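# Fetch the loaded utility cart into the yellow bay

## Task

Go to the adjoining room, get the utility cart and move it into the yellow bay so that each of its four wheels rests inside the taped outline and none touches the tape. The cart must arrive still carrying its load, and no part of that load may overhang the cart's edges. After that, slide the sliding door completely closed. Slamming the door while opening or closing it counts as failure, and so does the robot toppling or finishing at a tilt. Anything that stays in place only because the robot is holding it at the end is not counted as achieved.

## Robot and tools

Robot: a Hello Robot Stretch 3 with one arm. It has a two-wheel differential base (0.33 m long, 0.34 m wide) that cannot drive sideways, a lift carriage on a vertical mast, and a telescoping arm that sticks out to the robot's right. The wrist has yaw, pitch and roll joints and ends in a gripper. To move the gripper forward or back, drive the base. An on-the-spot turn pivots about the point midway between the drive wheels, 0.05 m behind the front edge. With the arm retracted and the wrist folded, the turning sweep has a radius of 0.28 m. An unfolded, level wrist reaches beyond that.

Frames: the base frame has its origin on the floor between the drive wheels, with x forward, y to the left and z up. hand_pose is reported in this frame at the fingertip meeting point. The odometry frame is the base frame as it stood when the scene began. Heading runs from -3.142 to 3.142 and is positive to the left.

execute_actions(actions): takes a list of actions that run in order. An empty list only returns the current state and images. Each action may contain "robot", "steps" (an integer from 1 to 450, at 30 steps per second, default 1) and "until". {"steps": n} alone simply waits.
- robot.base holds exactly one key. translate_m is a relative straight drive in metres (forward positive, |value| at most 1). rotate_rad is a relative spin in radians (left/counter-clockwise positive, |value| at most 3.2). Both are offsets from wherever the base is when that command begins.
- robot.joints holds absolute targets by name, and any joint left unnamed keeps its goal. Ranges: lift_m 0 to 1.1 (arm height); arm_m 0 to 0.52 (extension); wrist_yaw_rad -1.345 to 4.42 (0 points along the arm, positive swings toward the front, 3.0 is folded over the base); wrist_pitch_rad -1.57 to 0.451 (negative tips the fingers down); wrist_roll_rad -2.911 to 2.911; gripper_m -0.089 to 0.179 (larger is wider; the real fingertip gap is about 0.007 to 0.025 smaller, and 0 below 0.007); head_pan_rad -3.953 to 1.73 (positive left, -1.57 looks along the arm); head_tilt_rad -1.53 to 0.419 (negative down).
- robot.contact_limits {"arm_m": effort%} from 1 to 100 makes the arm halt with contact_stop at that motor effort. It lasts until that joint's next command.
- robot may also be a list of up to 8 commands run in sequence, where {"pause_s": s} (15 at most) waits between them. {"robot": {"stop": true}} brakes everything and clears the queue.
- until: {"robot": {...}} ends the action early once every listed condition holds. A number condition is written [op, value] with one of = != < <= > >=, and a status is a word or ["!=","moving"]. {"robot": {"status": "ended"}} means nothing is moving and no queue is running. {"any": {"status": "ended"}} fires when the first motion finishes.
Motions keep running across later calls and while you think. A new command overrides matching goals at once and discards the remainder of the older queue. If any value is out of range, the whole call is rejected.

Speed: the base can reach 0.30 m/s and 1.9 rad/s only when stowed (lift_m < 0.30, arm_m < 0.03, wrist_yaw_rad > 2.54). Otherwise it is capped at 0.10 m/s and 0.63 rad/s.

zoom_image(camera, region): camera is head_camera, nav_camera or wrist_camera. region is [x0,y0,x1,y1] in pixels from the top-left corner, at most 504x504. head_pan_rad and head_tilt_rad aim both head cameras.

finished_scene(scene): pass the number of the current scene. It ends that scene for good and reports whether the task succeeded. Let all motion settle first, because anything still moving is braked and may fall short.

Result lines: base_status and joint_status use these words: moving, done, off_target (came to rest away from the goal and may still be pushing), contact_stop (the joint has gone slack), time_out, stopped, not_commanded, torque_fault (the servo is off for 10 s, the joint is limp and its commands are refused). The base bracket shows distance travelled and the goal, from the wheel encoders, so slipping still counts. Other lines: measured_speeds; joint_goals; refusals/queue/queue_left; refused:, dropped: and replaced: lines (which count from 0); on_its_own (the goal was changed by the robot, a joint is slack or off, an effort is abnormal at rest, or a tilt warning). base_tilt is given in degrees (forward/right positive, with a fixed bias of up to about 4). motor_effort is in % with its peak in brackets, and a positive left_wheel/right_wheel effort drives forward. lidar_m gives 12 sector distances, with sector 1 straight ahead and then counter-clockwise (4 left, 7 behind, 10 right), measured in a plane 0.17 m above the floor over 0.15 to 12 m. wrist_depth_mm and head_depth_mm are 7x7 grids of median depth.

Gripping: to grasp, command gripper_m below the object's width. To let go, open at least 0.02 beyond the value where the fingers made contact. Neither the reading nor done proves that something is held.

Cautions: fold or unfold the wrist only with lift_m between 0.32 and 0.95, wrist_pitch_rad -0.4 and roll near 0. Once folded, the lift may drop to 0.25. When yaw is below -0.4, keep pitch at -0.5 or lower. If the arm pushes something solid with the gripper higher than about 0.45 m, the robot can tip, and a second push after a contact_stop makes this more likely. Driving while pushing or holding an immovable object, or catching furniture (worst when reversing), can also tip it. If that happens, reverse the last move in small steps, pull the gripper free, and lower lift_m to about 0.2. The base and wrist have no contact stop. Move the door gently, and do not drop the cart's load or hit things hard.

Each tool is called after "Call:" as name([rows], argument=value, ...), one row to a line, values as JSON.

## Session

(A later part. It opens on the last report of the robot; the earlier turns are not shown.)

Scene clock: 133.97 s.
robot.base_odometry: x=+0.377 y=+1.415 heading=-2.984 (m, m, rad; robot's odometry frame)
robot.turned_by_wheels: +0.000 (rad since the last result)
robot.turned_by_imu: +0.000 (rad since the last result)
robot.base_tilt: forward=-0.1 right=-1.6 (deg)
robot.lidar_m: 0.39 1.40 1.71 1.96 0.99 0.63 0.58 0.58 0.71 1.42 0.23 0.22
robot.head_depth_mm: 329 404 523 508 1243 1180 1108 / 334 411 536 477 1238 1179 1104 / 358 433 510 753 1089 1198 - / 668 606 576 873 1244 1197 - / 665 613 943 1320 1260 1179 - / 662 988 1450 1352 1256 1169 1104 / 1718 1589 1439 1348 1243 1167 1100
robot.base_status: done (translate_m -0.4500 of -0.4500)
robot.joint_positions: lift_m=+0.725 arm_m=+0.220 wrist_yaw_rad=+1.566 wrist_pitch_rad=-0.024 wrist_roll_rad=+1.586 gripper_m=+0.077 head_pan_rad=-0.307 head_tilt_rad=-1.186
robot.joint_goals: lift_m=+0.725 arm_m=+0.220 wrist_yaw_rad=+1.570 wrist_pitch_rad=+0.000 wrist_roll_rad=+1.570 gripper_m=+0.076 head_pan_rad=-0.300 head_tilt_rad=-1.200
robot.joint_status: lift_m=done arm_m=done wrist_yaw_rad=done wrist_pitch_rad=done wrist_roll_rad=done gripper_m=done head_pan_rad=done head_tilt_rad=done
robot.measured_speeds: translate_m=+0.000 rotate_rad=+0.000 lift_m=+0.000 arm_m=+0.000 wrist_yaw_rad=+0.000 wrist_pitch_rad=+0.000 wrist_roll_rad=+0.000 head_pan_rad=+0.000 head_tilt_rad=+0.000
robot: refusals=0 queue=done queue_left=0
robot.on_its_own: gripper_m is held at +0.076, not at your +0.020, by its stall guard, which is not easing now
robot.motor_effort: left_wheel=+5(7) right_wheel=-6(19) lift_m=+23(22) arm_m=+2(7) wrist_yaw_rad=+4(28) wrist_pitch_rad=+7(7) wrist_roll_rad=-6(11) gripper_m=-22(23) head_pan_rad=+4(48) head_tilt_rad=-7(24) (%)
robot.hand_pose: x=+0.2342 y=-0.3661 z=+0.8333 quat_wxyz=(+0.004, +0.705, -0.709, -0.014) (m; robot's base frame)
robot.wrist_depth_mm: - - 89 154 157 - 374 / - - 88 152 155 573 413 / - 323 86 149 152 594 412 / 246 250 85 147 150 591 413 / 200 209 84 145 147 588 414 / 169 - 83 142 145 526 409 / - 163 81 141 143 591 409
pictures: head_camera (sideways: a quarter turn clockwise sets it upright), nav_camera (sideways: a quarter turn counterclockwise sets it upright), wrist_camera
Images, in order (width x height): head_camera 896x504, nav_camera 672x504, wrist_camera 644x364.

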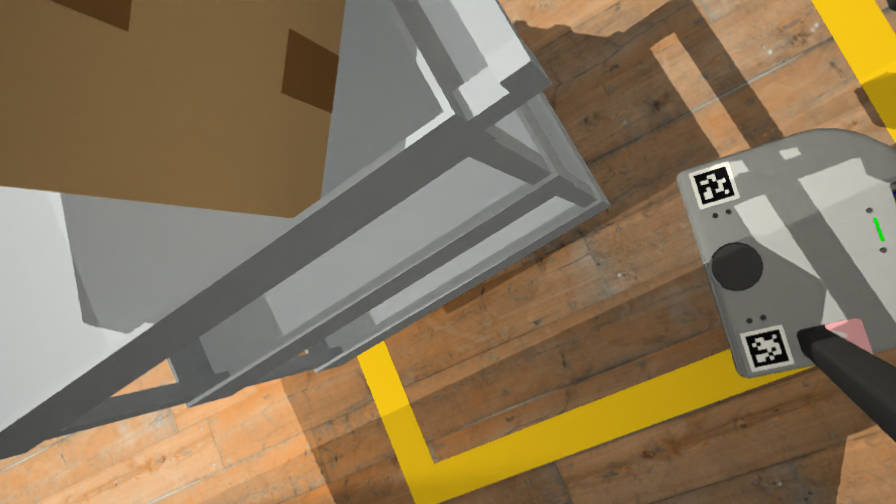

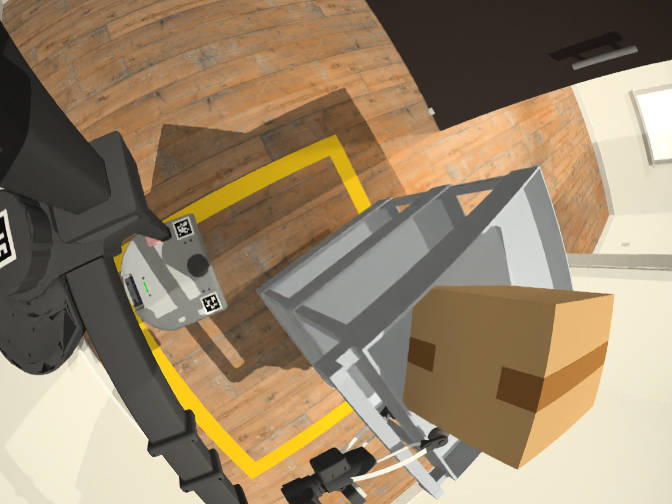

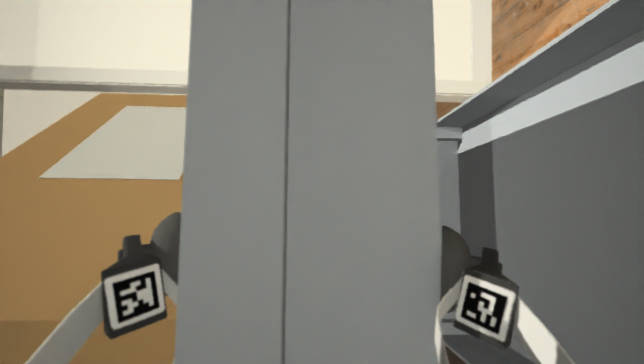

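Call:
execute_actions([
  {"robot":{"base":{"translate_m":-0.2},"joints":{"head_pan_rad":0.0,"head_tilt_rad":-1.1}},"steps":300,"until":{"robot":{"status":"ended"}}},
])

Scene clock: 137.30 s.
robot.base_odometry: x=+0.575 y=+1.447 heading=-2.984 (m, m, rad; robot's odometry frame)
robot.turned_by_wheels: +0.000 (rad since the last result)
robot.turned_by_imu: +0.000 (rad since the last result)
robot.base_tilt: forward=-0.1 right=-1.6 (deg)
robot.lidar_m: 0.42 1.59 2.03 1.92 0.65 0.42 0.38 0.38 0.47 0.94 0.25 0.23
robot.head_depth_mm: 741 670 472 529 454 1178 1101 / 731 669 578 552 808 1159 1102 / 717 683 974 917 1140 1165 - / 1996 1730 1523 1396 1279 1173 - / 1957 1750 1550 1411 1275 1179 - / 1548 1711 1551 1406 1285 1174 1103 / 1522 1706 1547 1395 1272 1176 1086
robot.base_status: done (translate_m -0.2000 of -0.2000)
robot.joint_positions: lift_m=+0.725 arm_m=+0.220 wrist_yaw_rad=+1.558 wrist_pitch_rad=-0.024 wrist_roll_rad=+1.571 gripper_m=+0.077 head_pan_rad=-0.007 head_tilt_rad=-1.100
robot.joint_goals: lift_m=+0.725 arm_m=+0.220 wrist_yaw_rad=+1.570 wrist_pitch_rad=+0.000 wrist_roll_rad=+1.570 gripper_m=+0.076 head_pan_rad=+0.000 head_tilt_rad=-1.100
robot.joint_status: lift_m=done arm_m=done wrist_yaw_rad=done wrist_pitch_rad=done wrist_roll_rad=done gripper_m=done head_pan_rad=done head_tilt_rad=done
robot.measured_speeds: translate_m=+0.000 rotate_rad=+0.000 lift_m=+0.000 arm_m=+0.000 wrist_yaw_rad=+0.000 wrist_pitch_rad=+0.000 wrist_roll_rad=+0.000 head_pan_rad=+0.000 head_tilt_rad=+0.000
robot: refusals=0 queue=done queue_left=0
robot.on_its_own: gripper_m is held at +0.076, not at your +0.020, by its stall guard, which is not easing now
robot.motor_effort: left_wheel=+4(5) right_wheel=-6(21) lift_m=+23(23) arm_m=+1(2) wrist_yaw_rad=+12(12) wrist_pitch_rad=+7(7) wrist_roll_rad=+0(6) gripper_m=-22(22) head_pan_rad=+3(30) head_tilt_rad=+1(12) (%)
robot.hand_pose: x=+0.2342 y=-0.3680 z=+0.8333 quat_wxyz=(+0.009, +0.703, -0.712, -0.009) (m; robot's base frame)
robot.wrist_depth_mm: - - 85 148 151 - 384 / - 399 84 147 150 559 408 / 294 294 83 146 149 601 414 / 229 235 83 144 147 593 412 / 192 200 82 143 146 581 410 / 164 - 81 142 145 523 408 / - 170 81 141 143 548 407
pictures: head_camera (sideways: a quarter turn clockwise sets it upright), nav_camera (sideways: a quarter turn counterclockwise sets it upright), wrist_camera
Images, in order (width x height): head_camera 896x504, nav_camera 672x504, wrist_camera 644x364.

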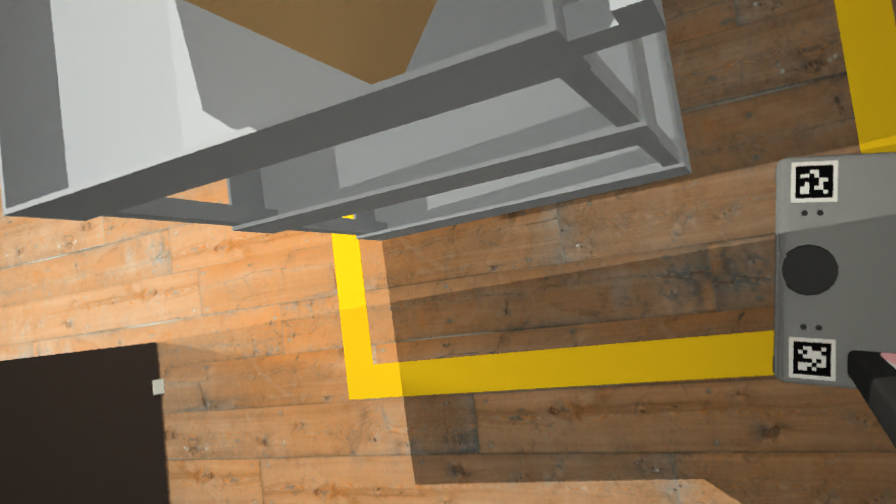

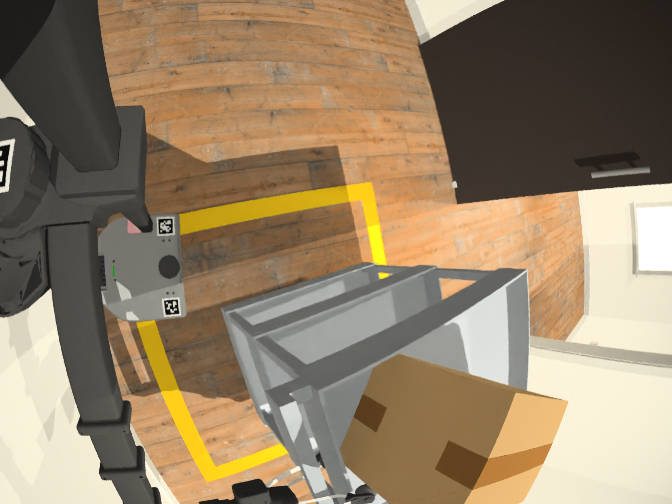

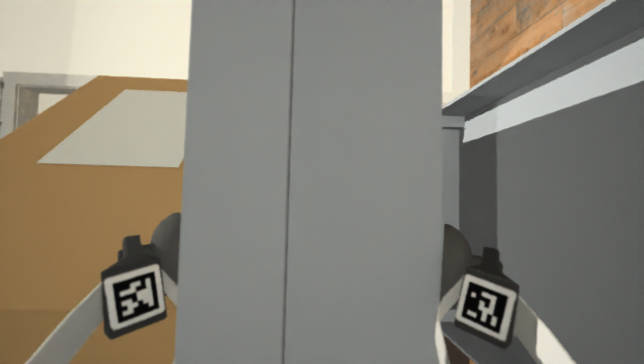

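Call:
execute_actions([
  {"robot":{"base":{"translate_m":-0.08},"joints":{"head_pan_rad":0.1,"head_tilt_rad":-0.95}},"steps":300,"until":{"robot":{"status":"ended"}}},
])

Scene clock: 140.27 s.
robot.base_odometry: x=+0.654 y=+1.460 heading=-2.984 (m, m, rad; robot's odometry frame)
robot.turned_by_wheels: +0.000 (rad since the last result)
robot.turned_by_imu: +0.000 (rad since the last result)
robot.base_tilt: forward=-0.1 right=-1.7 (deg)
robot.lidar_m: 0.44 1.67 2.09 1.91 0.51 0.33 0.30 0.30 0.37 0.74 0.25 0.23
robot.head_depth_mm: 2626 788 693 535 498 501 1071 / 2610 778 678 933 853 778 1062 / 2626 2131 1718 1237 1248 1167 1086 / 2568 2115 1803 1556 1369 1217 1098 / 1527 1773 1788 1546 1364 1222 1103 / 1522 1762 1772 1532 1354 1211 1100 / 1498 1759 1762 1531 1347 1210 1091
robot.base_status: done (translate_m -0.0800 of -0.0800)
robot.joint_positions: lift_m=+0.725 arm_m=+0.220 wrist_yaw_rad=+1.555 wrist_pitch_rad=-0.024 wrist_roll_rad=+1.566 gripper_m=+0.077 head_pan_rad=+0.093 head_tilt_rad=-0.952
robot.joint_goals: lift_m=+0.725 arm_m=+0.220 wrist_yaw_rad=+1.570 wrist_pitch_rad=+0.000 wrist_roll_rad=+1.570 gripper_m=+0.076 head_pan_rad=+0.100 head_tilt_rad=-0.950
robot.joint_status: lift_m=done arm_m=done wrist_yaw_rad=done wrist_pitch_rad=done wrist_roll_rad=done gripper_m=done head_pan_rad=done head_tilt_rad=done
robot.measured_speeds: translate_m=+0.000 rotate_rad=+0.000 lift_m=+0.000 arm_m=+0.000 wrist_yaw_rad=+0.000 wrist_pitch_rad=+0.000 wrist_roll_rad=+0.000 head_pan_rad=+0.000 head_tilt_rad=+0.000
robot: refusals=0 queue=done queue_left=0
robot.on_its_own: gripper_m is held at +0.076, not at your +0.020, by its stall guard, which is not easing now; wrist_yaw_rad is at rest, and its effort (+14) is outside its rest range (-12 to +12)
robot.motor_effort: left_wheel=+3(5) right_wheel=-5(21) lift_m=+23(23) arm_m=+1(2) wrist_yaw_rad=+14(14) wrist_pitch_rad=+7(7) wrist_roll_rad=+1(2) gripper_m=-21(22) head_pan_rad=+4(18) head_tilt_rad=+1(18) (%)
robot.hand_pose: x=+0.2342 y=-0.3688 z=+0.8333 quat_wxyz=(+0.011, +0.701, -0.713, -0.007) (m; robot's base frame)
robot.wrist_depth_mm: - - 84 146 149 - 383 / - 379 83 145 148 560 416 / 279 284 83 144 148 592 412 / 225 229 82 143 146 592 410 / 189 197 81 142 146 586 412 / 162 - 81 141 145 518 409 / - 172 81 141 144 547 406
pictures: head_camera (sideways: a quarter turn clockwise sets it upright), nav_camera (sideways: a quarter turn counterclockwise sets it upright), wrist_camera
Images, in order (width x height): head_camera 896x504, nav_camera 672x504, wrist_camera 644x364.

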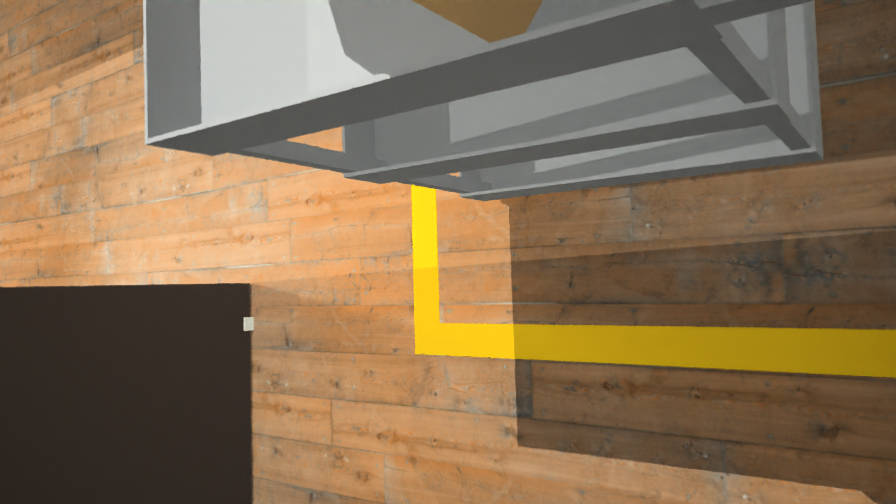

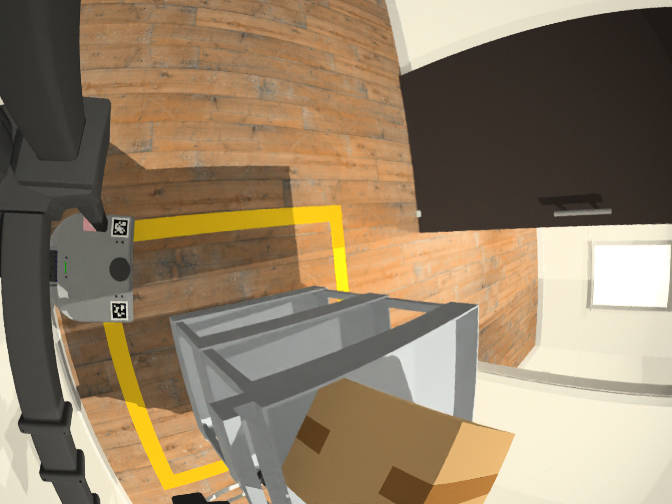

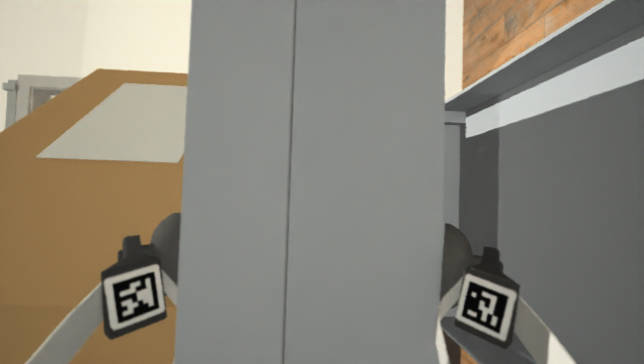

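Call:
execute_actions([
  {"robot":{"joints":{"gripper_m":0.17}},"steps":60,"until":{"robot":{"status":"ended"}}},
  {"robot":{"joints":{"wrist_yaw_rad":0.5,"head_pan_rad":-0.9,"head_tilt_rad":-1.0}},"steps":150,"until":{"robot":{"status":"ended"}}},
])

Scene clock: 143.73 s.
robot.base_odometry: x=+0.654 y=+1.460 heading=-2.984 (m, m, rad; robot's odometry frame)
robot.turned_by_wheels: +0.000 (rad since the last result)
robot.turned_by_imu: +0.000 (rad since the last result)
robot.base_tilt: forward=-0.1 right=-1.6 (deg)
robot.lidar_m: 0.44 1.67 2.10 1.91 0.52 0.33 0.30 0.30 0.37 0.74 0.26 0.23
robot.head_depth_mm: 1677 1847 1707 1522 1350 1217 1092 / 1763 718 640 1499 1343 1212 1102 / 1811 702 636 525 1297 1210 1126 / 398 411 506 570 484 1170 1125 / 394 391 476 564 535 1083 1088 / 391 373 451 542 831 1163 1097 / 390 358 428 525 885 1197 1090
robot.base_status: done (translate_m -0.0800 of -0.0800)
robot.joint_positions: lift_m=+0.725 arm_m=+0.220 wrist_yaw_rad=+0.503 wrist_pitch_rad=-0.022 wrist_roll_rad=+1.568 gripper_m=+0.170 head_pan_rad=-0.893 head_tilt_rad=-0.988
robot.joint_goals: lift_m=+0.725 arm_m=+0.220 wrist_yaw_rad=+0.500 wrist_pitch_rad=+0.000 wrist_roll_rad=+1.570 gripper_m=+0.170 head_pan_rad=-0.900 head_tilt_rad=-1.000
robot.joint_status: lift_m=done arm_m=done wrist_yaw_rad=done wrist_pitch_rad=done wrist_roll_rad=done gripper_m=done head_pan_rad=done head_tilt_rad=done
robot.measured_speeds: translate_m=+0.000 rotate_rad=+0.000 lift_m=+0.000 arm_m=+0.000 wrist_yaw_rad=+0.000 wrist_pitch_rad=+0.000 wrist_roll_rad=+0.000 head_pan_rad=+0.000 head_tilt_rad=+0.000
robot: refusals=0 queue=done queue_left=0
robot.motor_effort: left_wheel=+1(3) right_wheel=-2(5) lift_m=+23(23) arm_m=+2(1) wrist_yaw_rad=-4(9) wrist_pitch_rad=+6(9) wrist_roll_rad=+0(1) gripper_m=+0(84) head_pan_rad=-5(48) head_tilt_rad=-6(12) (%)
robot.hand_pose: x=+0.1020 y=-0.5888 z=+0.8339 quat_wxyz=(+0.004, +0.249, -0.968, -0.010) (m; robot's base frame)
robot.wrist_depth_mm: - - - - - - 940 / - - - - - - 953 / - - - - - - 934 / - - - - - - 934 / - - - - - - 941 / - - - - - - 886 / - - - 233 - - 855
pictures: head_camera (sideways: a quarter turn clockwise sets it upright), nav_camera (sideways: a quarter turn counterclockwise sets it upright), wrist_camera
Images, in order (width x height): head_camera 896x504, nav_camera 672x504, wrist_camera 644x364.

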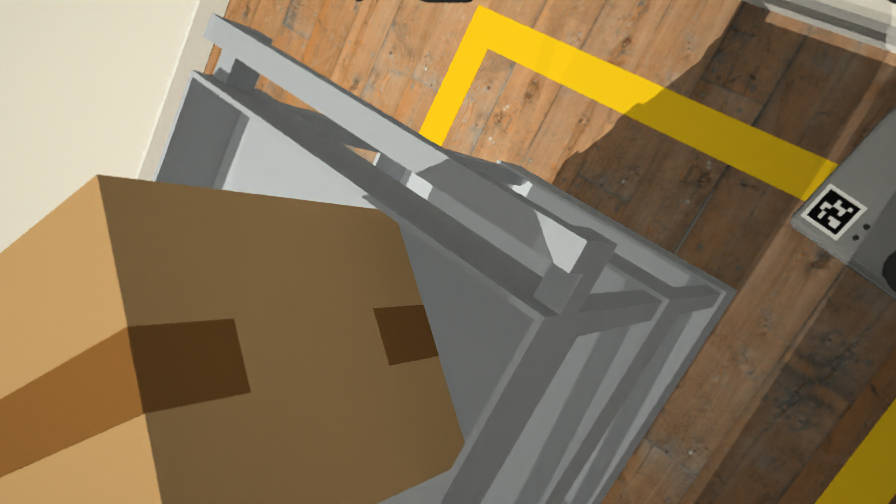

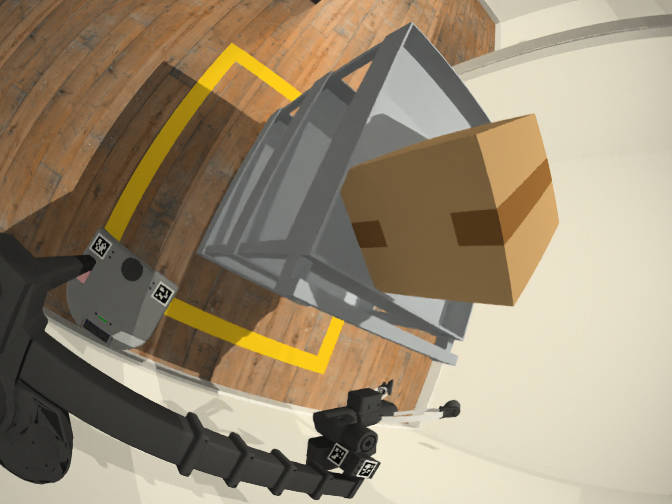

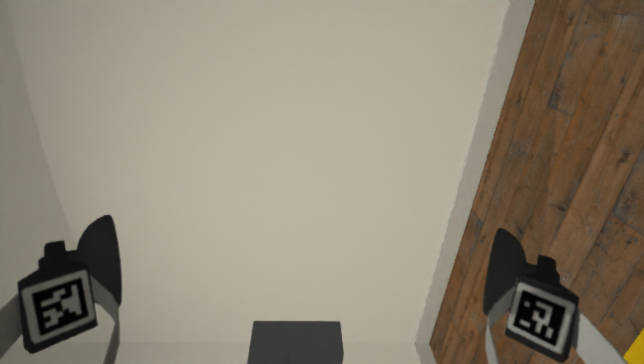

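Call:
execute_actions([
  {"robot":[{"joints":{"wrist_roll_rad":0,"wrist_pitch_rad":-1.5,"arm_m":0.0,"gripper_m":0.0}},{"base":{"translate_m":0.07}},{"base":{"rotate_rad":0.75},"joints":{"head_pan_rad":-1.0,"head_tilt_rad":-0.9}},{"base":{"translate_m":0.5}}],"steps":450,"until":{"robot":{"status":"ended"}}},
])

Scene clock: 158.47 s.
robot.base_odometry: x=+0.277 y=+1.054 heading=-2.234 (m, m, rad; robot's odometry frame)
robot.turned_by_wheels: +0.750 (rad since the last result)
robot.turned_by_imu: +0.739 (rad since the last result)
robot.base_tilt: forward=-0.1 right=-1.7 (deg)
robot.lidar_m: 1.24 1.69 1.65 1.06 0.80 0.78 0.83 0.46 0.46 0.49 1.20 1.18
robot.head_depth_mm: 2739 1731 1881 1619 998 1107 - / 2956 2317 1909 1625 1403 1241 - / 2955 2316 1907 1621 1400 1239 1126 / 2941 2300 1884 1611 1400 1228 1106 / 2889 2308 1846 1596 1387 1230 1106 / 1082 1218 1431 1593 1395 1225 1102 / 1022 1162 1363 1546 1385 1230 1102
robot.base_status: done (translate_m +0.5000 of +0.5000)
robot.joint_positions: lift_m=+0.725 arm_m=+0.000 wrist_yaw_rad=+0.497 wrist_pitch_rad=-1.502 wrist_roll_rad=+0.007 gripper_m=+0.000 head_pan_rad=-0.993 head_tilt_rad=-0.901
robot.joint_goals: lift_m=+0.725 arm_m=+0.000 wrist_yaw_rad=+0.500 wrist_pitch_rad=-1.500 wrist_roll_rad=+0.000 gripper_m=+0.000 head_pan_rad=-1.000 head_tilt_rad=-0.900
robot.joint_status: lift_m=done arm_m=done wrist_yaw_rad=done wrist_pitch_rad=done wrist_roll_rad=done gripper_m=done head_pan_rad=done head_tilt_rad=done
robot.measured_speeds: translate_m=+0.000 rotate_rad=+0.000 lift_m=+0.000 arm_m=+0.000 wrist_yaw_rad=+0.000 wrist_pitch_rad=+0.000 wrist_roll_rad=+0.000 head_pan_rad=+0.000 head_tilt_rad=+0.000
robot: refusals=0 queue=done queue_left=0
robot.motor_effort: left_wheel=-3(12) right_wheel=+2(24) lift_m=+23(23) arm_m=+3(5) wrist_yaw_rad=+3(10) wrist_pitch_rad=+1(7) wrist_roll_rad=-2(4) gripper_m=-3(81) head_pan_rad=-4(17) head_tilt_rad=+1(13) (%)
robot.hand_pose: x=-0.0246 y=-0.1393 z=+0.6065 quat_wxyz=(+0.619, +0.593, -0.384, -0.343) (m; robot's base frame)
robot.wrist_depth_mm: 701 706 708 732 742 601 607 / 710 720 728 739 748 606 612 / 712 730 727 747 758 621 626 / 728 736 738 751 762 638 636 / 738 765 752 - 788 789 603 / 752 754 - - 792 801 809 / 753 768 792 - 808 808 821
pictures: head_camera (sideways: a quarter turn clockwise sets it upright), nav_camera (sideways: a quarter turn counterclockwise sets it upright), wrist_camera
Images, in order (width x height): head_camera 896x504, nav_camera 672x504, wrist_camera 644x364.

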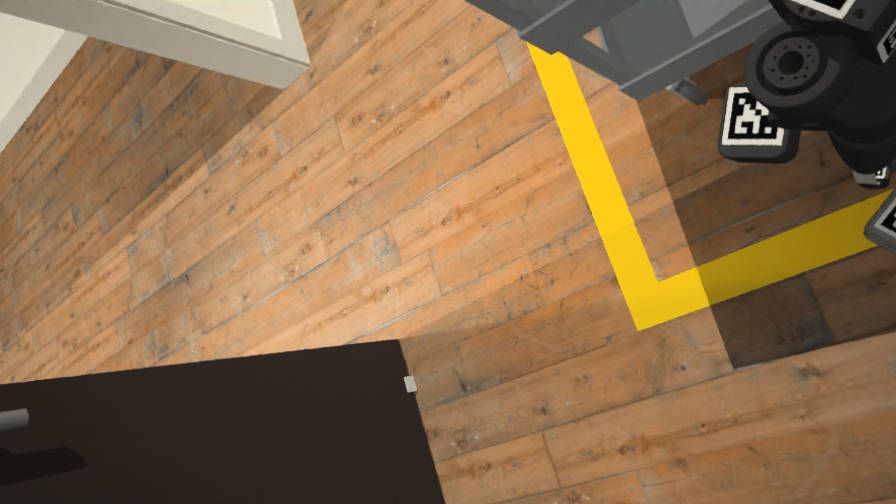

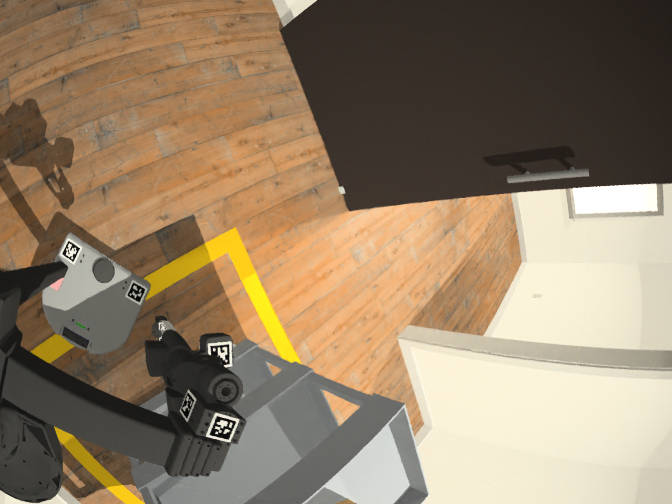

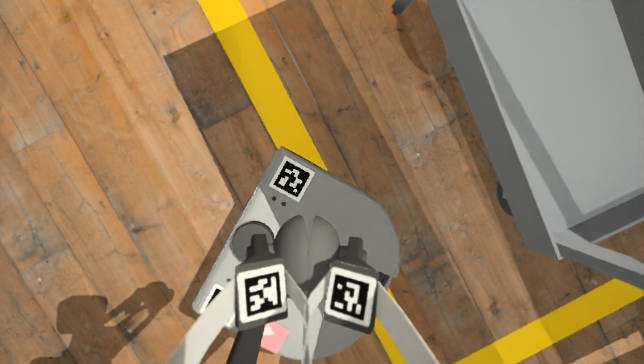

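Call:
execute_actions([
  {"robot":[{"base":{"rotate_rad":-0.52}},{"base":{"translate_m":0.8}},{"base":{"rotate_rad":1.57},"joints":{"lift_m":0.885,"wrist_yaw_rad":1.57,"wrist_pitch_rad":0,"gripper_m":0.06}},{"base":{"translate_m":-0.56},"joints":{"head_pan_rad":-0.7,"head_tilt_rad":-0.5}}],"steps":450,"until":{"robot":{"status":"ended"}}},
  {"steps":450,"until":{"robot":{"status":"ended"}}},
])

Scene clock: 180.73 s.
robot.base_odometry: x=-0.675 y=+1.271 heading=-1.184 (m, m, rad; robot's odometry frame)
robot.turned_by_wheels: +1.050 (rad since the last result)
robot.turned_by_imu: +1.053 (rad since the last result)
robot.base_tilt: forward=-0.1 right=-1.7 (deg)
robot.lidar_m: 2.02 2.16 1.65 0.48 0.52 1.63 1.30 0.76 2.41 3.11 0.41 0.53
robot.head_depth_mm: 335 354 376 404 454 1489 1349 / 368 391 407 446 484 529 595 / 409 438 468 413 470 601 685 / 460 496 541 595 658 708 844 / 526 574 634 705 801 930 1071 / 613 679 766 878 1023 1200 1227 / 732 833 972 1148 1415 1483 1276
robot.base_status: done (translate_m -0.5600 of -0.5600)
robot.joint_positions: lift_m=+0.885 arm_m=+0.000 wrist_yaw_rad=+1.567 wrist_pitch_rad=-0.021 wrist_roll_rad=+0.006 gripper_m=+0.060 head_pan_rad=-0.707 head_tilt_rad=-0.508
robot.joint_goals: lift_m=+0.885 arm_m=+0.000 wrist_yaw_rad=+1.570 wrist_pitch_rad=+0.000 wrist_roll_rad=+0.000 gripper_m=+0.060 head_pan_rad=-0.700 head_tilt_rad=-0.500
robot.joint_status: lift_m=done arm_m=done wrist_yaw_rad=done wrist_pitch_rad=done wrist_roll_rad=done gripper_m=done head_pan_rad=done head_tilt_rad=done
robot.measured_speeds: translate_m=+0.000 rotate_rad=+0.000 lift_m=+0.000 arm_m=+0.000 wrist_yaw_rad=+0.000 wrist_pitch_rad=+0.000 wrist_roll_rad=+0.000 head_pan_rad=+0.000 head_tilt_rad=+0.000
robot: refusals=0 queue=done queue_left=0
robot.motor_effort: left_wheel=-4(9) right_wheel=+2(6) lift_m=+29(31) arm_m=+3(3) wrist_yaw_rad=+2(3) wrist_pitch_rad=+6(6) wrist_roll_rad=-2(2) gripper_m=+0(78) head_pan_rad=+4(30) head_tilt_rad=+3(29) (%)
robot.hand_pose: x=+0.2343 y=-0.1456 z=+0.9941 quat_wxyz=(+0.505, +0.506, -0.497, +0.492) (m; robot's base frame)
robot.wrist_depth_mm: - - - - 777 391 181 / - - - - 772 384 188 / - - - - 765 381 197 / - - - - 736 380 197 / - - - - 637 373 219 / - - - - 567 368 204 / - - - - 783 345 236
pictures: head_camera (sideways: a quarter turn clockwise sets it upright), nav_camera (sideways: a quarter turn counterclockwise sets it upright), wrist_camera
Images, in order (width x height): head_camera 896x504, nav_camera 672x504, wrist_camera 644x364.

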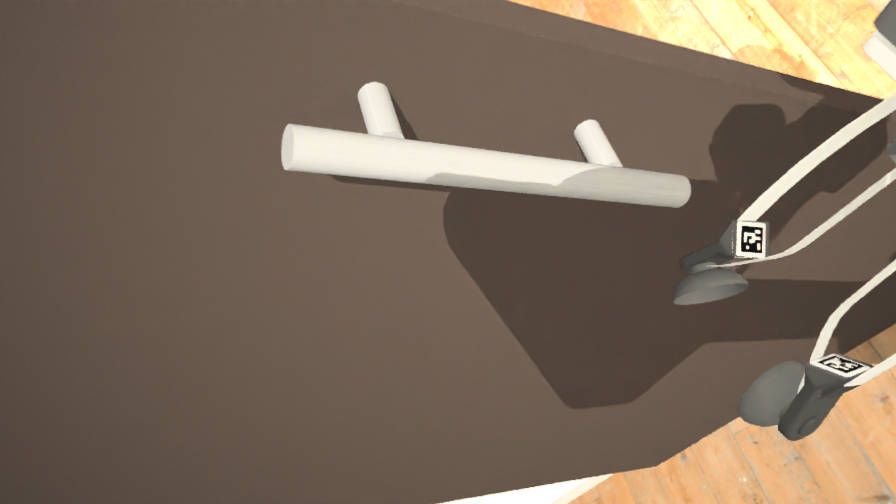

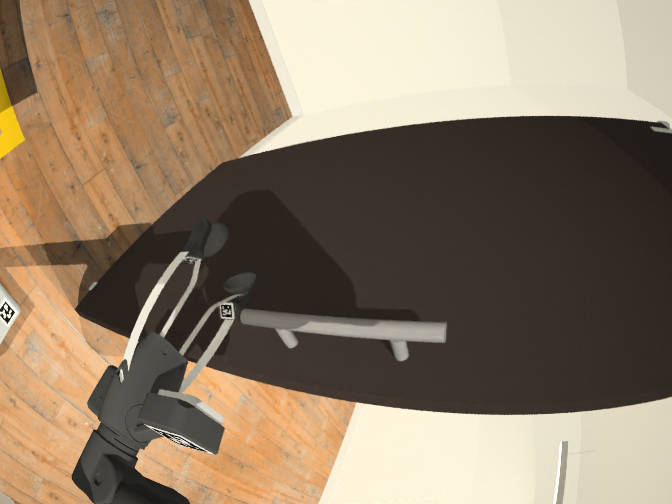

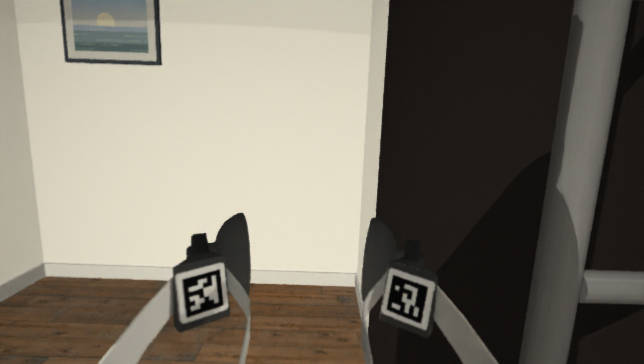

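Call:
execute_actions([
  {"robot":[{"base":{"translate_m":-0.14}},{"joints":{"arm_m":0.135}}],"steps":300,"until":{"robot":{"status":"ended"}}},
])

Scene clock: 185.90 s.
robot.base_odometry: x=-0.728 y=+1.400 heading=-1.184 (m, m, rad; robot's odometry frame)
robot.turned_by_wheels: +0.000 (rad since the last result)
robot.turned_by_imu: +0.000 (rad since the last result)
robot.base_tilt: forward=-0.1 right=-1.6 (deg)
robot.lidar_m: 1.98 2.17 0.50 0.50 0.53 1.49 1.27 0.64 2.19 3.10 0.50 0.51
robot.head_depth_mm: 3026 3251 3504 2642 1972 1573 1275 / 517 584 3252 2551 2035 1552 1300 / 400 432 472 526 607 947 1235 / 447 483 517 577 637 719 819 / 511 559 611 681 779 897 1049 / 596 661 745 853 996 1193 1256 / 713 810 940 1115 1373 1480 1275
robot.base_status: done (translate_m -0.1400 of -0.1400)
robot.joint_positions: lift_m=+0.885 arm_m=+0.135 wrist_yaw_rad=+1.568 wrist_pitch_rad=-0.021 wrist_roll_rad=+0.006 gripper_m=+0.060 head_pan_rad=-0.707 head_tilt_rad=-0.507
robot.joint_goals: lift_m=+0.885 arm_m=+0.135 wrist_yaw_rad=+1.570 wrist_pitch_rad=+0.000 wrist_roll_rad=+0.000 gripper_m=+0.060 head_pan_rad=-0.700 head_tilt_rad=-0.500
robot.joint_status: lift_m=done arm_m=done wrist_yaw_rad=done wrist_pitch_rad=done wrist_roll_rad=done gripper_m=done head_pan_rad=done head_tilt_rad=done
robot.measured_speeds: translate_m=+0.000 rotate_rad=+0.000 lift_m=+0.000 arm_m=+0.000 wrist_yaw_rad=+0.000 wrist_pitch_rad=+0.000 wrist_roll_rad=+0.000 head_pan_rad=+0.000 head_tilt_rad=+0.000
robot: refusals=0 queue=done queue_left=0
robot.motor_effort: left_wheel=-3(10) right_wheel=+2(3) lift_m=+29(29) arm_m=+3(4) wrist_yaw_rad=+2(2) wrist_pitch_rad=+6(6) wrist_roll_rad=-2(2) gripper_m=+0(0) head_pan_rad=+4(4) head_tilt_rad=+3(4) (%)
robot.hand_pose: x=+0.2343 y=-0.2806 z=+0.9941 quat_wxyz=(+0.505, +0.506, -0.497, +0.492) (m; robot's base frame)
robot.wrist_depth_mm: - - - 901 249 335 - / - - - 846 256 343 - / - - - 808 274 355 - / - - - 736 268 364 - / - - - 691 276 382 - / - - - - 384 386 - / - - - - 297 403 -
pictures: head_camera (sideways: a quarter turn clockwise sets it upright), nav_camera (sideways: a quarter turn counterclockwise sets it upright), wrist_camera
Images, in order (width x height): head_camera 896x504, nav_camera 672x504, wrist_camera 644x364.

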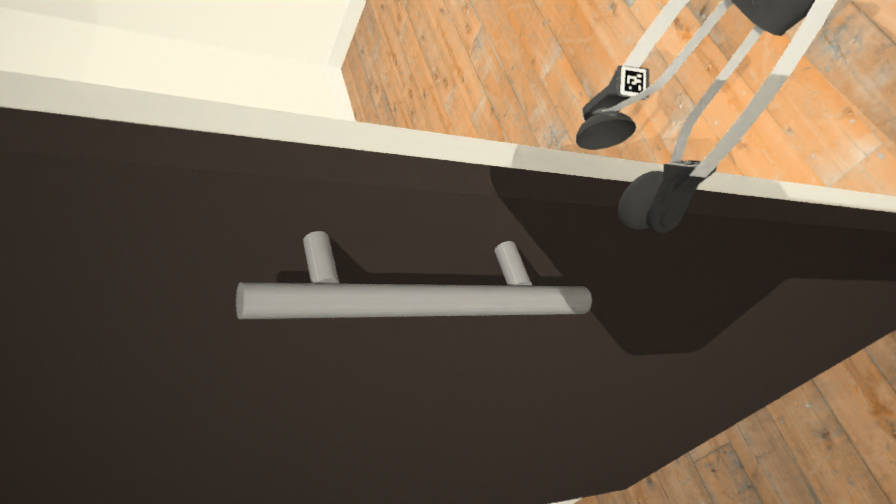

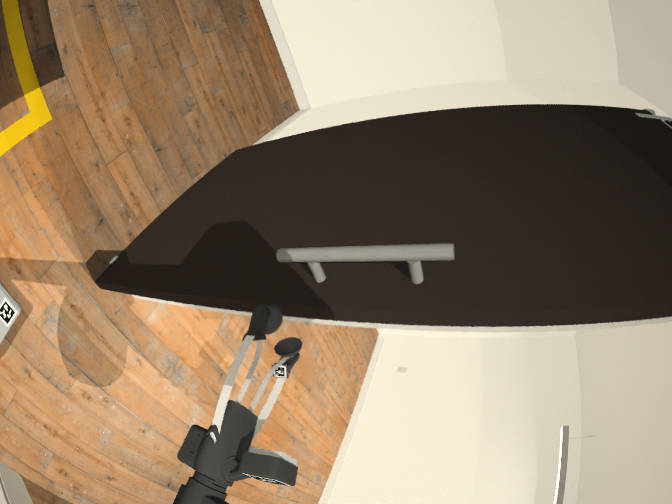

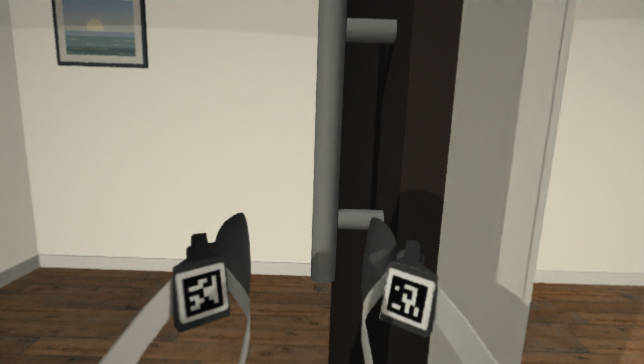

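Call:
execute_actions([
  {"robot":[{"joints":{"arm_m":0.147}},{"base":{"translate_m":0.11}}],"steps":300,"until":{"robot":{"status":"ended"}}},
])

Scene clock: 188.83 s.
robot.base_odometry: x=-0.686 y=+1.298 heading=-1.184 (m, m, rad; robot's odometry frame)
robot.turned_by_wheels: +0.000 (rad since the last result)
robot.turned_by_imu: +0.001 (rad since the last result)
robot.base_tilt: forward=-0.1 right=-1.6 (deg)
robot.lidar_m: 2.02 2.16 1.65 0.48 0.52 1.60 1.29 0.74 2.36 3.13 0.43 0.52
robot.head_depth_mm: 333 353 382 441 1916 1577 1293 / 366 389 415 445 480 551 1238 / 407 435 397 466 512 620 676 / 457 495 538 590 652 731 829 / 521 570 629 704 801 917 1077 / 606 676 761 870 1013 1219 1262 / 729 831 959 1138 1405 1480 1270
robot.base_status: done (translate_m +0.1100 of +0.1100)
robot.joint_positions: lift_m=+0.885 arm_m=+0.147 wrist_yaw_rad=+1.568 wrist_pitch_rad=-0.021 wrist_roll_rad=+0.006 gripper_m=+0.060 head_pan_rad=-0.707 head_tilt_rad=-0.507
robot.joint_goals: lift_m=+0.885 arm_m=+0.147 wrist_yaw_rad=+1.570 wrist_pitch_rad=+0.000 wrist_roll_rad=+0.000 gripper_m=+0.060 head_pan_rad=-0.700 head_tilt_rad=-0.500
robot.joint_status: lift_m=done arm_m=done wrist_yaw_rad=done wrist_pitch_rad=done wrist_roll_rad=done gripper_m=done head_pan_rad=done head_tilt_rad=done
robot.measured_speeds: translate_m=+0.000 rotate_rad=+0.000 lift_m=+0.000 arm_m=+0.000 wrist_yaw_rad=+0.000 wrist_pitch_rad=+0.000 wrist_roll_rad=+0.000 head_pan_rad=+0.000 head_tilt_rad=+0.000
robot: refusals=0 queue=done queue_left=0
robot.motor_effort: left_wheel=-4(6) right_wheel=+2(6) lift_m=+29(29) arm_m=+3(4) wrist_yaw_rad=+2(2) wrist_pitch_rad=+6(6) wrist_roll_rad=-2(2) gripper_m=+0(0) head_pan_rad=+3(4) head_tilt_rad=+4(4) (%)
robot.hand_pose: x=+0.2343 y=-0.2926 z=+0.9941 quat_wxyz=(+0.505, +0.506, -0.497, +0.492) (m; robot's base frame)
robot.wrist_depth_mm: - - - 529 223 144 233 / - - - 513 219 148 239 / - - - 497 215 153 246 / - - - 480 212 157 254 / - - - 451 184 162 263 / - - - 231 165 167 271 / - - - 584 228 273 278
pictures: head_camera (sideways: a quarter turn clockwise sets it upright), nav_camera (sideways: a quarter turn counterclockwise sets it upright), wrist_camera
Images, in order (width x height): head_camera 896x504, nav_camera 672x504, wrist_camera 644x364.

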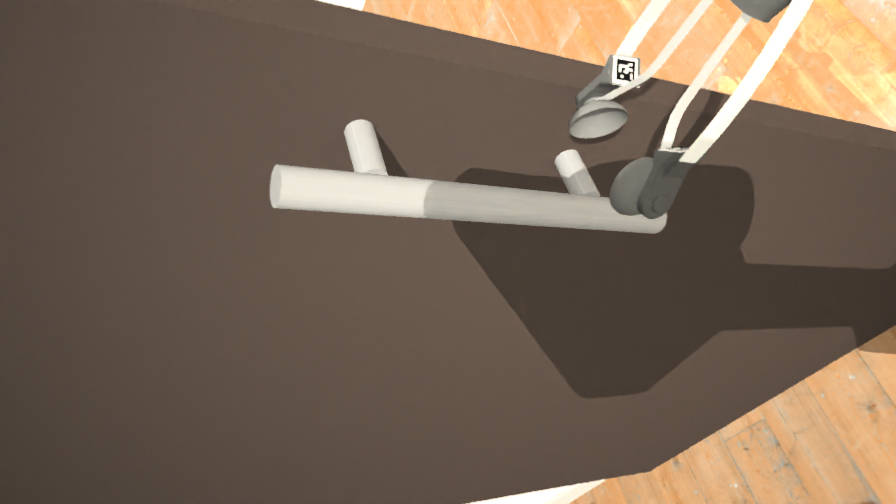

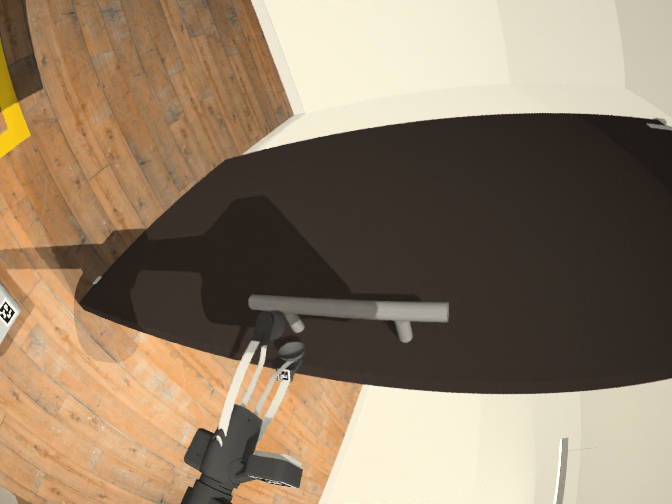

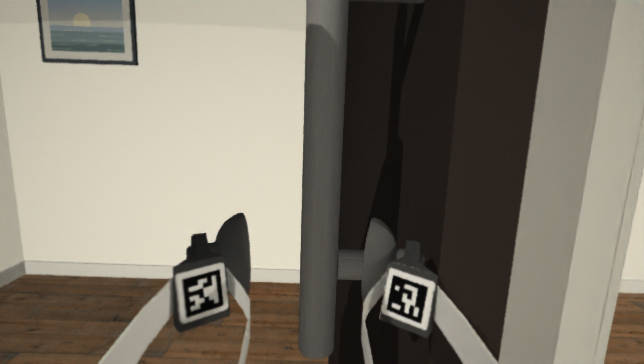

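Call:
execute_actions([
  {"robot":[{"joints":{"lift_m":0.92}},{"base":{"translate_m":0.07}},{"joints":{"gripper_m":0.0}}],"steps":300,"until":{"robot":{"status":"ended"}}},
  {"steps":15},
  {"robot":{"base":{"translate_m":-0.1}},"steps":200,"until":{"robot":{"status":"ended"}}},
])

Scene clock: 196.67 s.
robot.base_odometry: x=-0.698 y=+1.326 heading=-1.184 (m, m, rad; robot's odometry frame)
robot.turned_by_wheels: +0.000 (rad since the last result)
robot.turned_by_imu: +0.001 (rad since the last result)
robot.base_tilt: forward=-0.1 right=-1.7 (deg)
robot.lidar_m: 2.00 2.17 1.66 0.49 0.52 1.57 1.29 0.71 2.32 3.11 0.44 0.52
robot.head_depth_mm: 339 373 3326 2612 2037 1519 1301 / 364 386 414 453 503 1444 1298 / 404 432 447 504 551 605 690 / 454 490 530 579 533 729 825 / 519 568 627 699 789 907 1066 / 603 673 755 864 1003 1212 1254 / 726 822 955 1131 1397 1479 1277
robot.base_status: done (translate_m -0.1000 of -0.1000)
robot.joint_positions: lift_m=+0.920 arm_m=+0.147 wrist_yaw_rad=+1.567 wrist_pitch_rad=-0.019 wrist_roll_rad=+0.004 gripper_m=+0.000 head_pan_rad=-0.707 head_tilt_rad=-0.507
robot.joint_goals: lift_m=+0.920 arm_m=+0.147 wrist_yaw_rad=+1.570 wrist_pitch_rad=+0.000 wrist_roll_rad=+0.000 gripper_m=+0.000 head_pan_rad=-0.700 head_tilt_rad=-0.500
robot.joint_status: lift_m=done arm_m=done wrist_yaw_rad=done wrist_pitch_rad=done wrist_roll_rad=done gripper_m=done head_pan_rad=done head_tilt_rad=done
robot.measured_speeds: translate_m=+0.000 rotate_rad=+0.000 lift_m=+0.000 arm_m=+0.000 wrist_yaw_rad=+0.000 wrist_pitch_rad=+0.000 wrist_roll_rad=+0.000 head_pan_rad=+0.000 head_tilt_rad=+0.000
robot: refusals=0 queue=done queue_left=0
robot.motor_effort: left_wheel=-4(11) right_wheel=+2(7) lift_m=+29(30) arm_m=+0(4) wrist_yaw_rad=+3(21) wrist_pitch_rad=+6(6) wrist_roll_rad=-1(2) gripper_m=-3(87) head_pan_rad=+4(3) head_tilt_rad=+3(4) (%)
robot.hand_pose: x=+0.2344 y=-0.2930 z=+1.0295 quat_wxyz=(+0.505, +0.505, -0.497, +0.493) (m; robot's base frame)
robot.wrist_depth_mm: - - - 515 214 259 263 / - - - 235 211 265 269 / - - - 476 207 273 277 / - - - 460 203 281 289 / - - - 615 199 290 - / - - - - 198 301 - / - - - 880 203 307 -
pictures: head_camera (sideways: a quarter turn clockwise sets it upright), nav_camera (sideways: a quarter turn counterclockwise sets it upright), wrist_camera
Images, in order (width x height): head_camera 896x504, nav_camera 672x504, wrist_camera 644x364.

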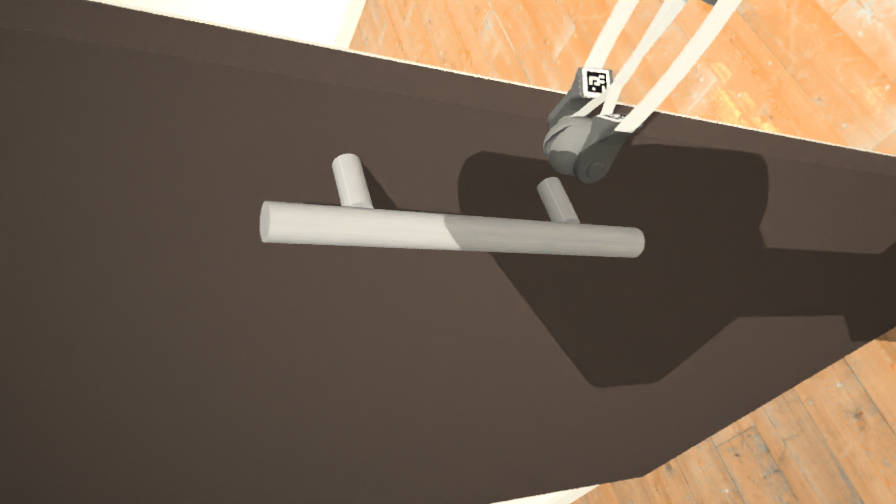

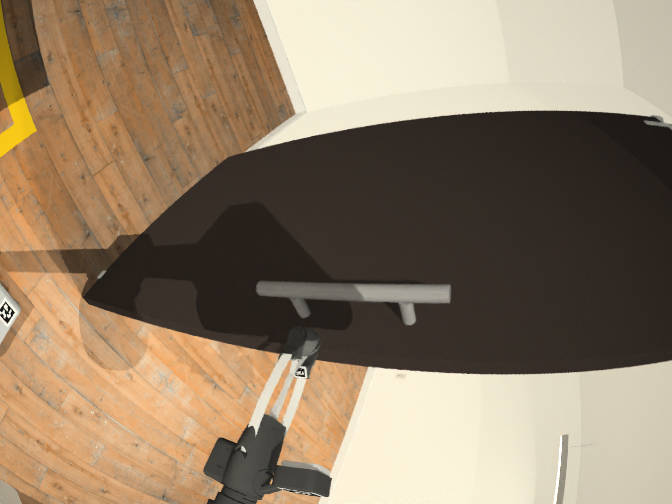

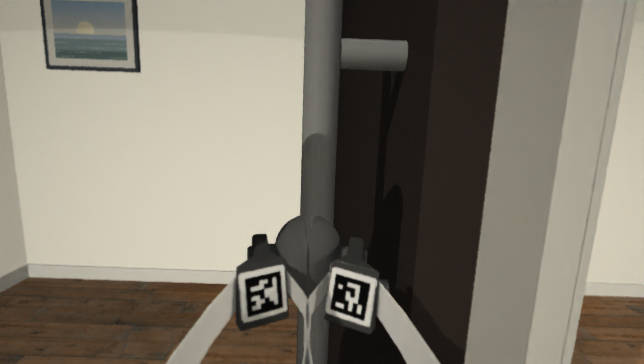

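Call:
execute_actions([
  {"robot":[{"joints":{"gripper_m":0.065}},{"base":{"translate_m":0.125}},{"joints":{"gripper_m":0.0}}],"steps":300,"until":{"robot":{"status":"ended"}}},
  {"steps":15},
  {"robot":{"base":{"translate_m":-0.15}},"steps":200,"until":{"robot":{"status":"ended"}}},
])

Scene clock: 204.23 s.
robot.base_odometry: x=-0.707 y=+1.349 heading=-1.183 (m, m, rad; robot's odometry frame)
robot.turned_by_wheels: +0.000 (rad since the last result)
robot.turned_by_imu: +0.001 (rad since the last result)
robot.base_tilt: forward=+0.0 right=-1.7 (deg)
robot.lidar_m: 2.00 2.16 0.50 0.49 0.53 1.54 1.28 0.69 2.29 3.10 0.38 0.52
robot.head_depth_mm: 330 348 359 377 417 455 505 / 363 385 410 428 377 467 565 / 403 431 464 504 560 604 671 / 453 489 531 584 646 722 820 / 518 566 624 699 786 907 1061 / 603 673 755 863 1004 1205 1247 / 723 824 953 1132 1393 1488 1283
robot.base_status: done (translate_m -0.1500 of -0.1500)
robot.joint_positions: lift_m=+0.920 arm_m=+0.147 wrist_yaw_rad=+1.549 wrist_pitch_rad=-0.020 wrist_roll_rad=+0.004 gripper_m=+0.000 head_pan_rad=-0.707 head_tilt_rad=-0.507
robot.joint_goals: lift_m=+0.920 arm_m=+0.147 wrist_yaw_rad=+1.528 wrist_pitch_rad=+0.000 wrist_roll_rad=+0.000 gripper_m=+0.000 head_pan_rad=-0.700 head_tilt_rad=-0.500
robot.joint_status: lift_m=done arm_m=done wrist_yaw_rad=done wrist_pitch_rad=done wrist_roll_rad=done gripper_m=done head_pan_rad=done head_tilt_rad=done
robot.measured_speeds: translate_m=+0.000 rotate_rad=+0.000 lift_m=+0.000 arm_m=+0.000 wrist_yaw_rad=+0.000 wrist_pitch_rad=+0.000 wrist_roll_rad=+0.000 head_pan_rad=+0.000 head_tilt_rad=+0.000
robot: refusals=0 queue=done queue_left=0
robot.on_its_own: wrist_yaw_rad is held at +1.528, not at your +1.570, by its stall guard, which is not easing now; wrist_yaw_rad is at rest, and its effort (-21) is outside its rest range (-12 to +12)
robot.motor_effort: left_wheel=+2(11) right_wheel=-6(18) lift_m=+29(29) arm_m=-1(1) wrist_yaw_rad=-21(24) wrist_pitch_rad=+6(6) wrist_roll_rad=-1(1) gripper_m=-11(87) head_pan_rad=+3(3) head_tilt_rad=+3(4) (%)
robot.hand_pose: x=+0.2343 y=-0.2975 z=+1.0294 quat_wxyz=(+0.509, +0.501, -0.501, +0.489) (m; robot's base frame)
robot.wrist_depth_mm: - - - 108 151 98 66 / - - - 111 191 98 65 / - - - 114 188 97 65 / - - - 117 183 96 65 / - - - 120 180 95 64 / - - - 123 157 94 65 / - - - 350 174 93 67
pictures: head_camera (sideways: a quarter turn clockwise sets it upright), nav_camera (sideways: a quarter turn counterclockwise sets it upright), wrist_camera
Images, in order (width x height): head_camera 896x504, nav_camera 672x504, wrist_camera 644x364.

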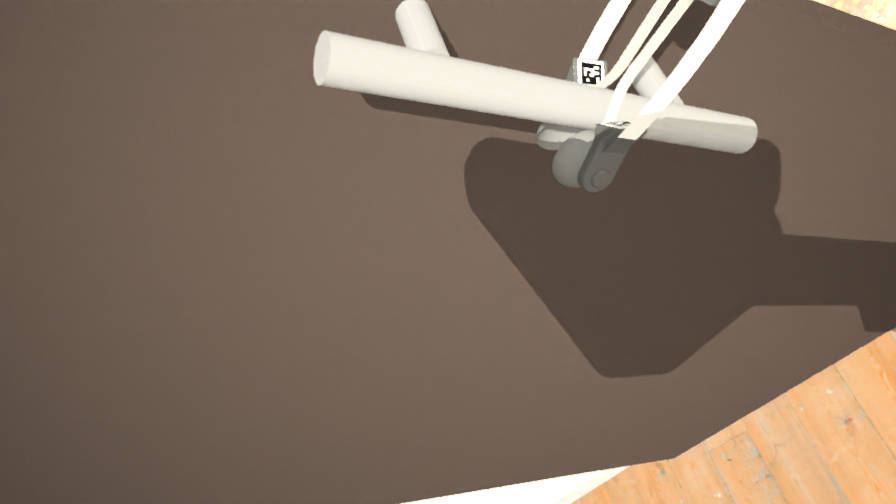

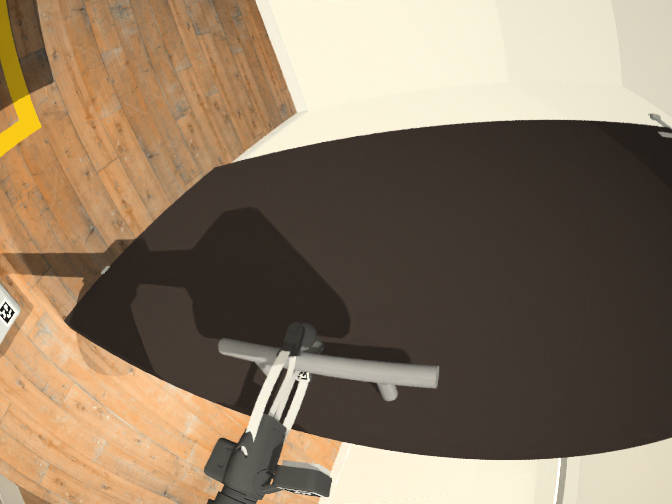

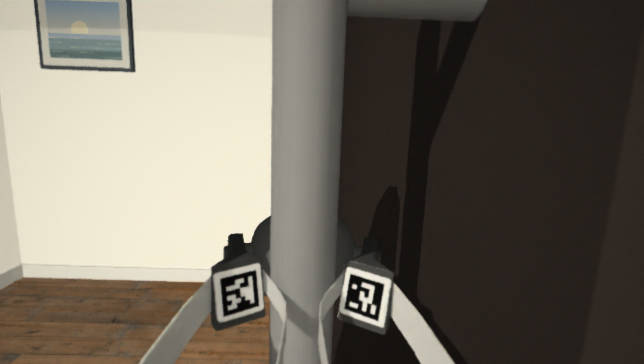

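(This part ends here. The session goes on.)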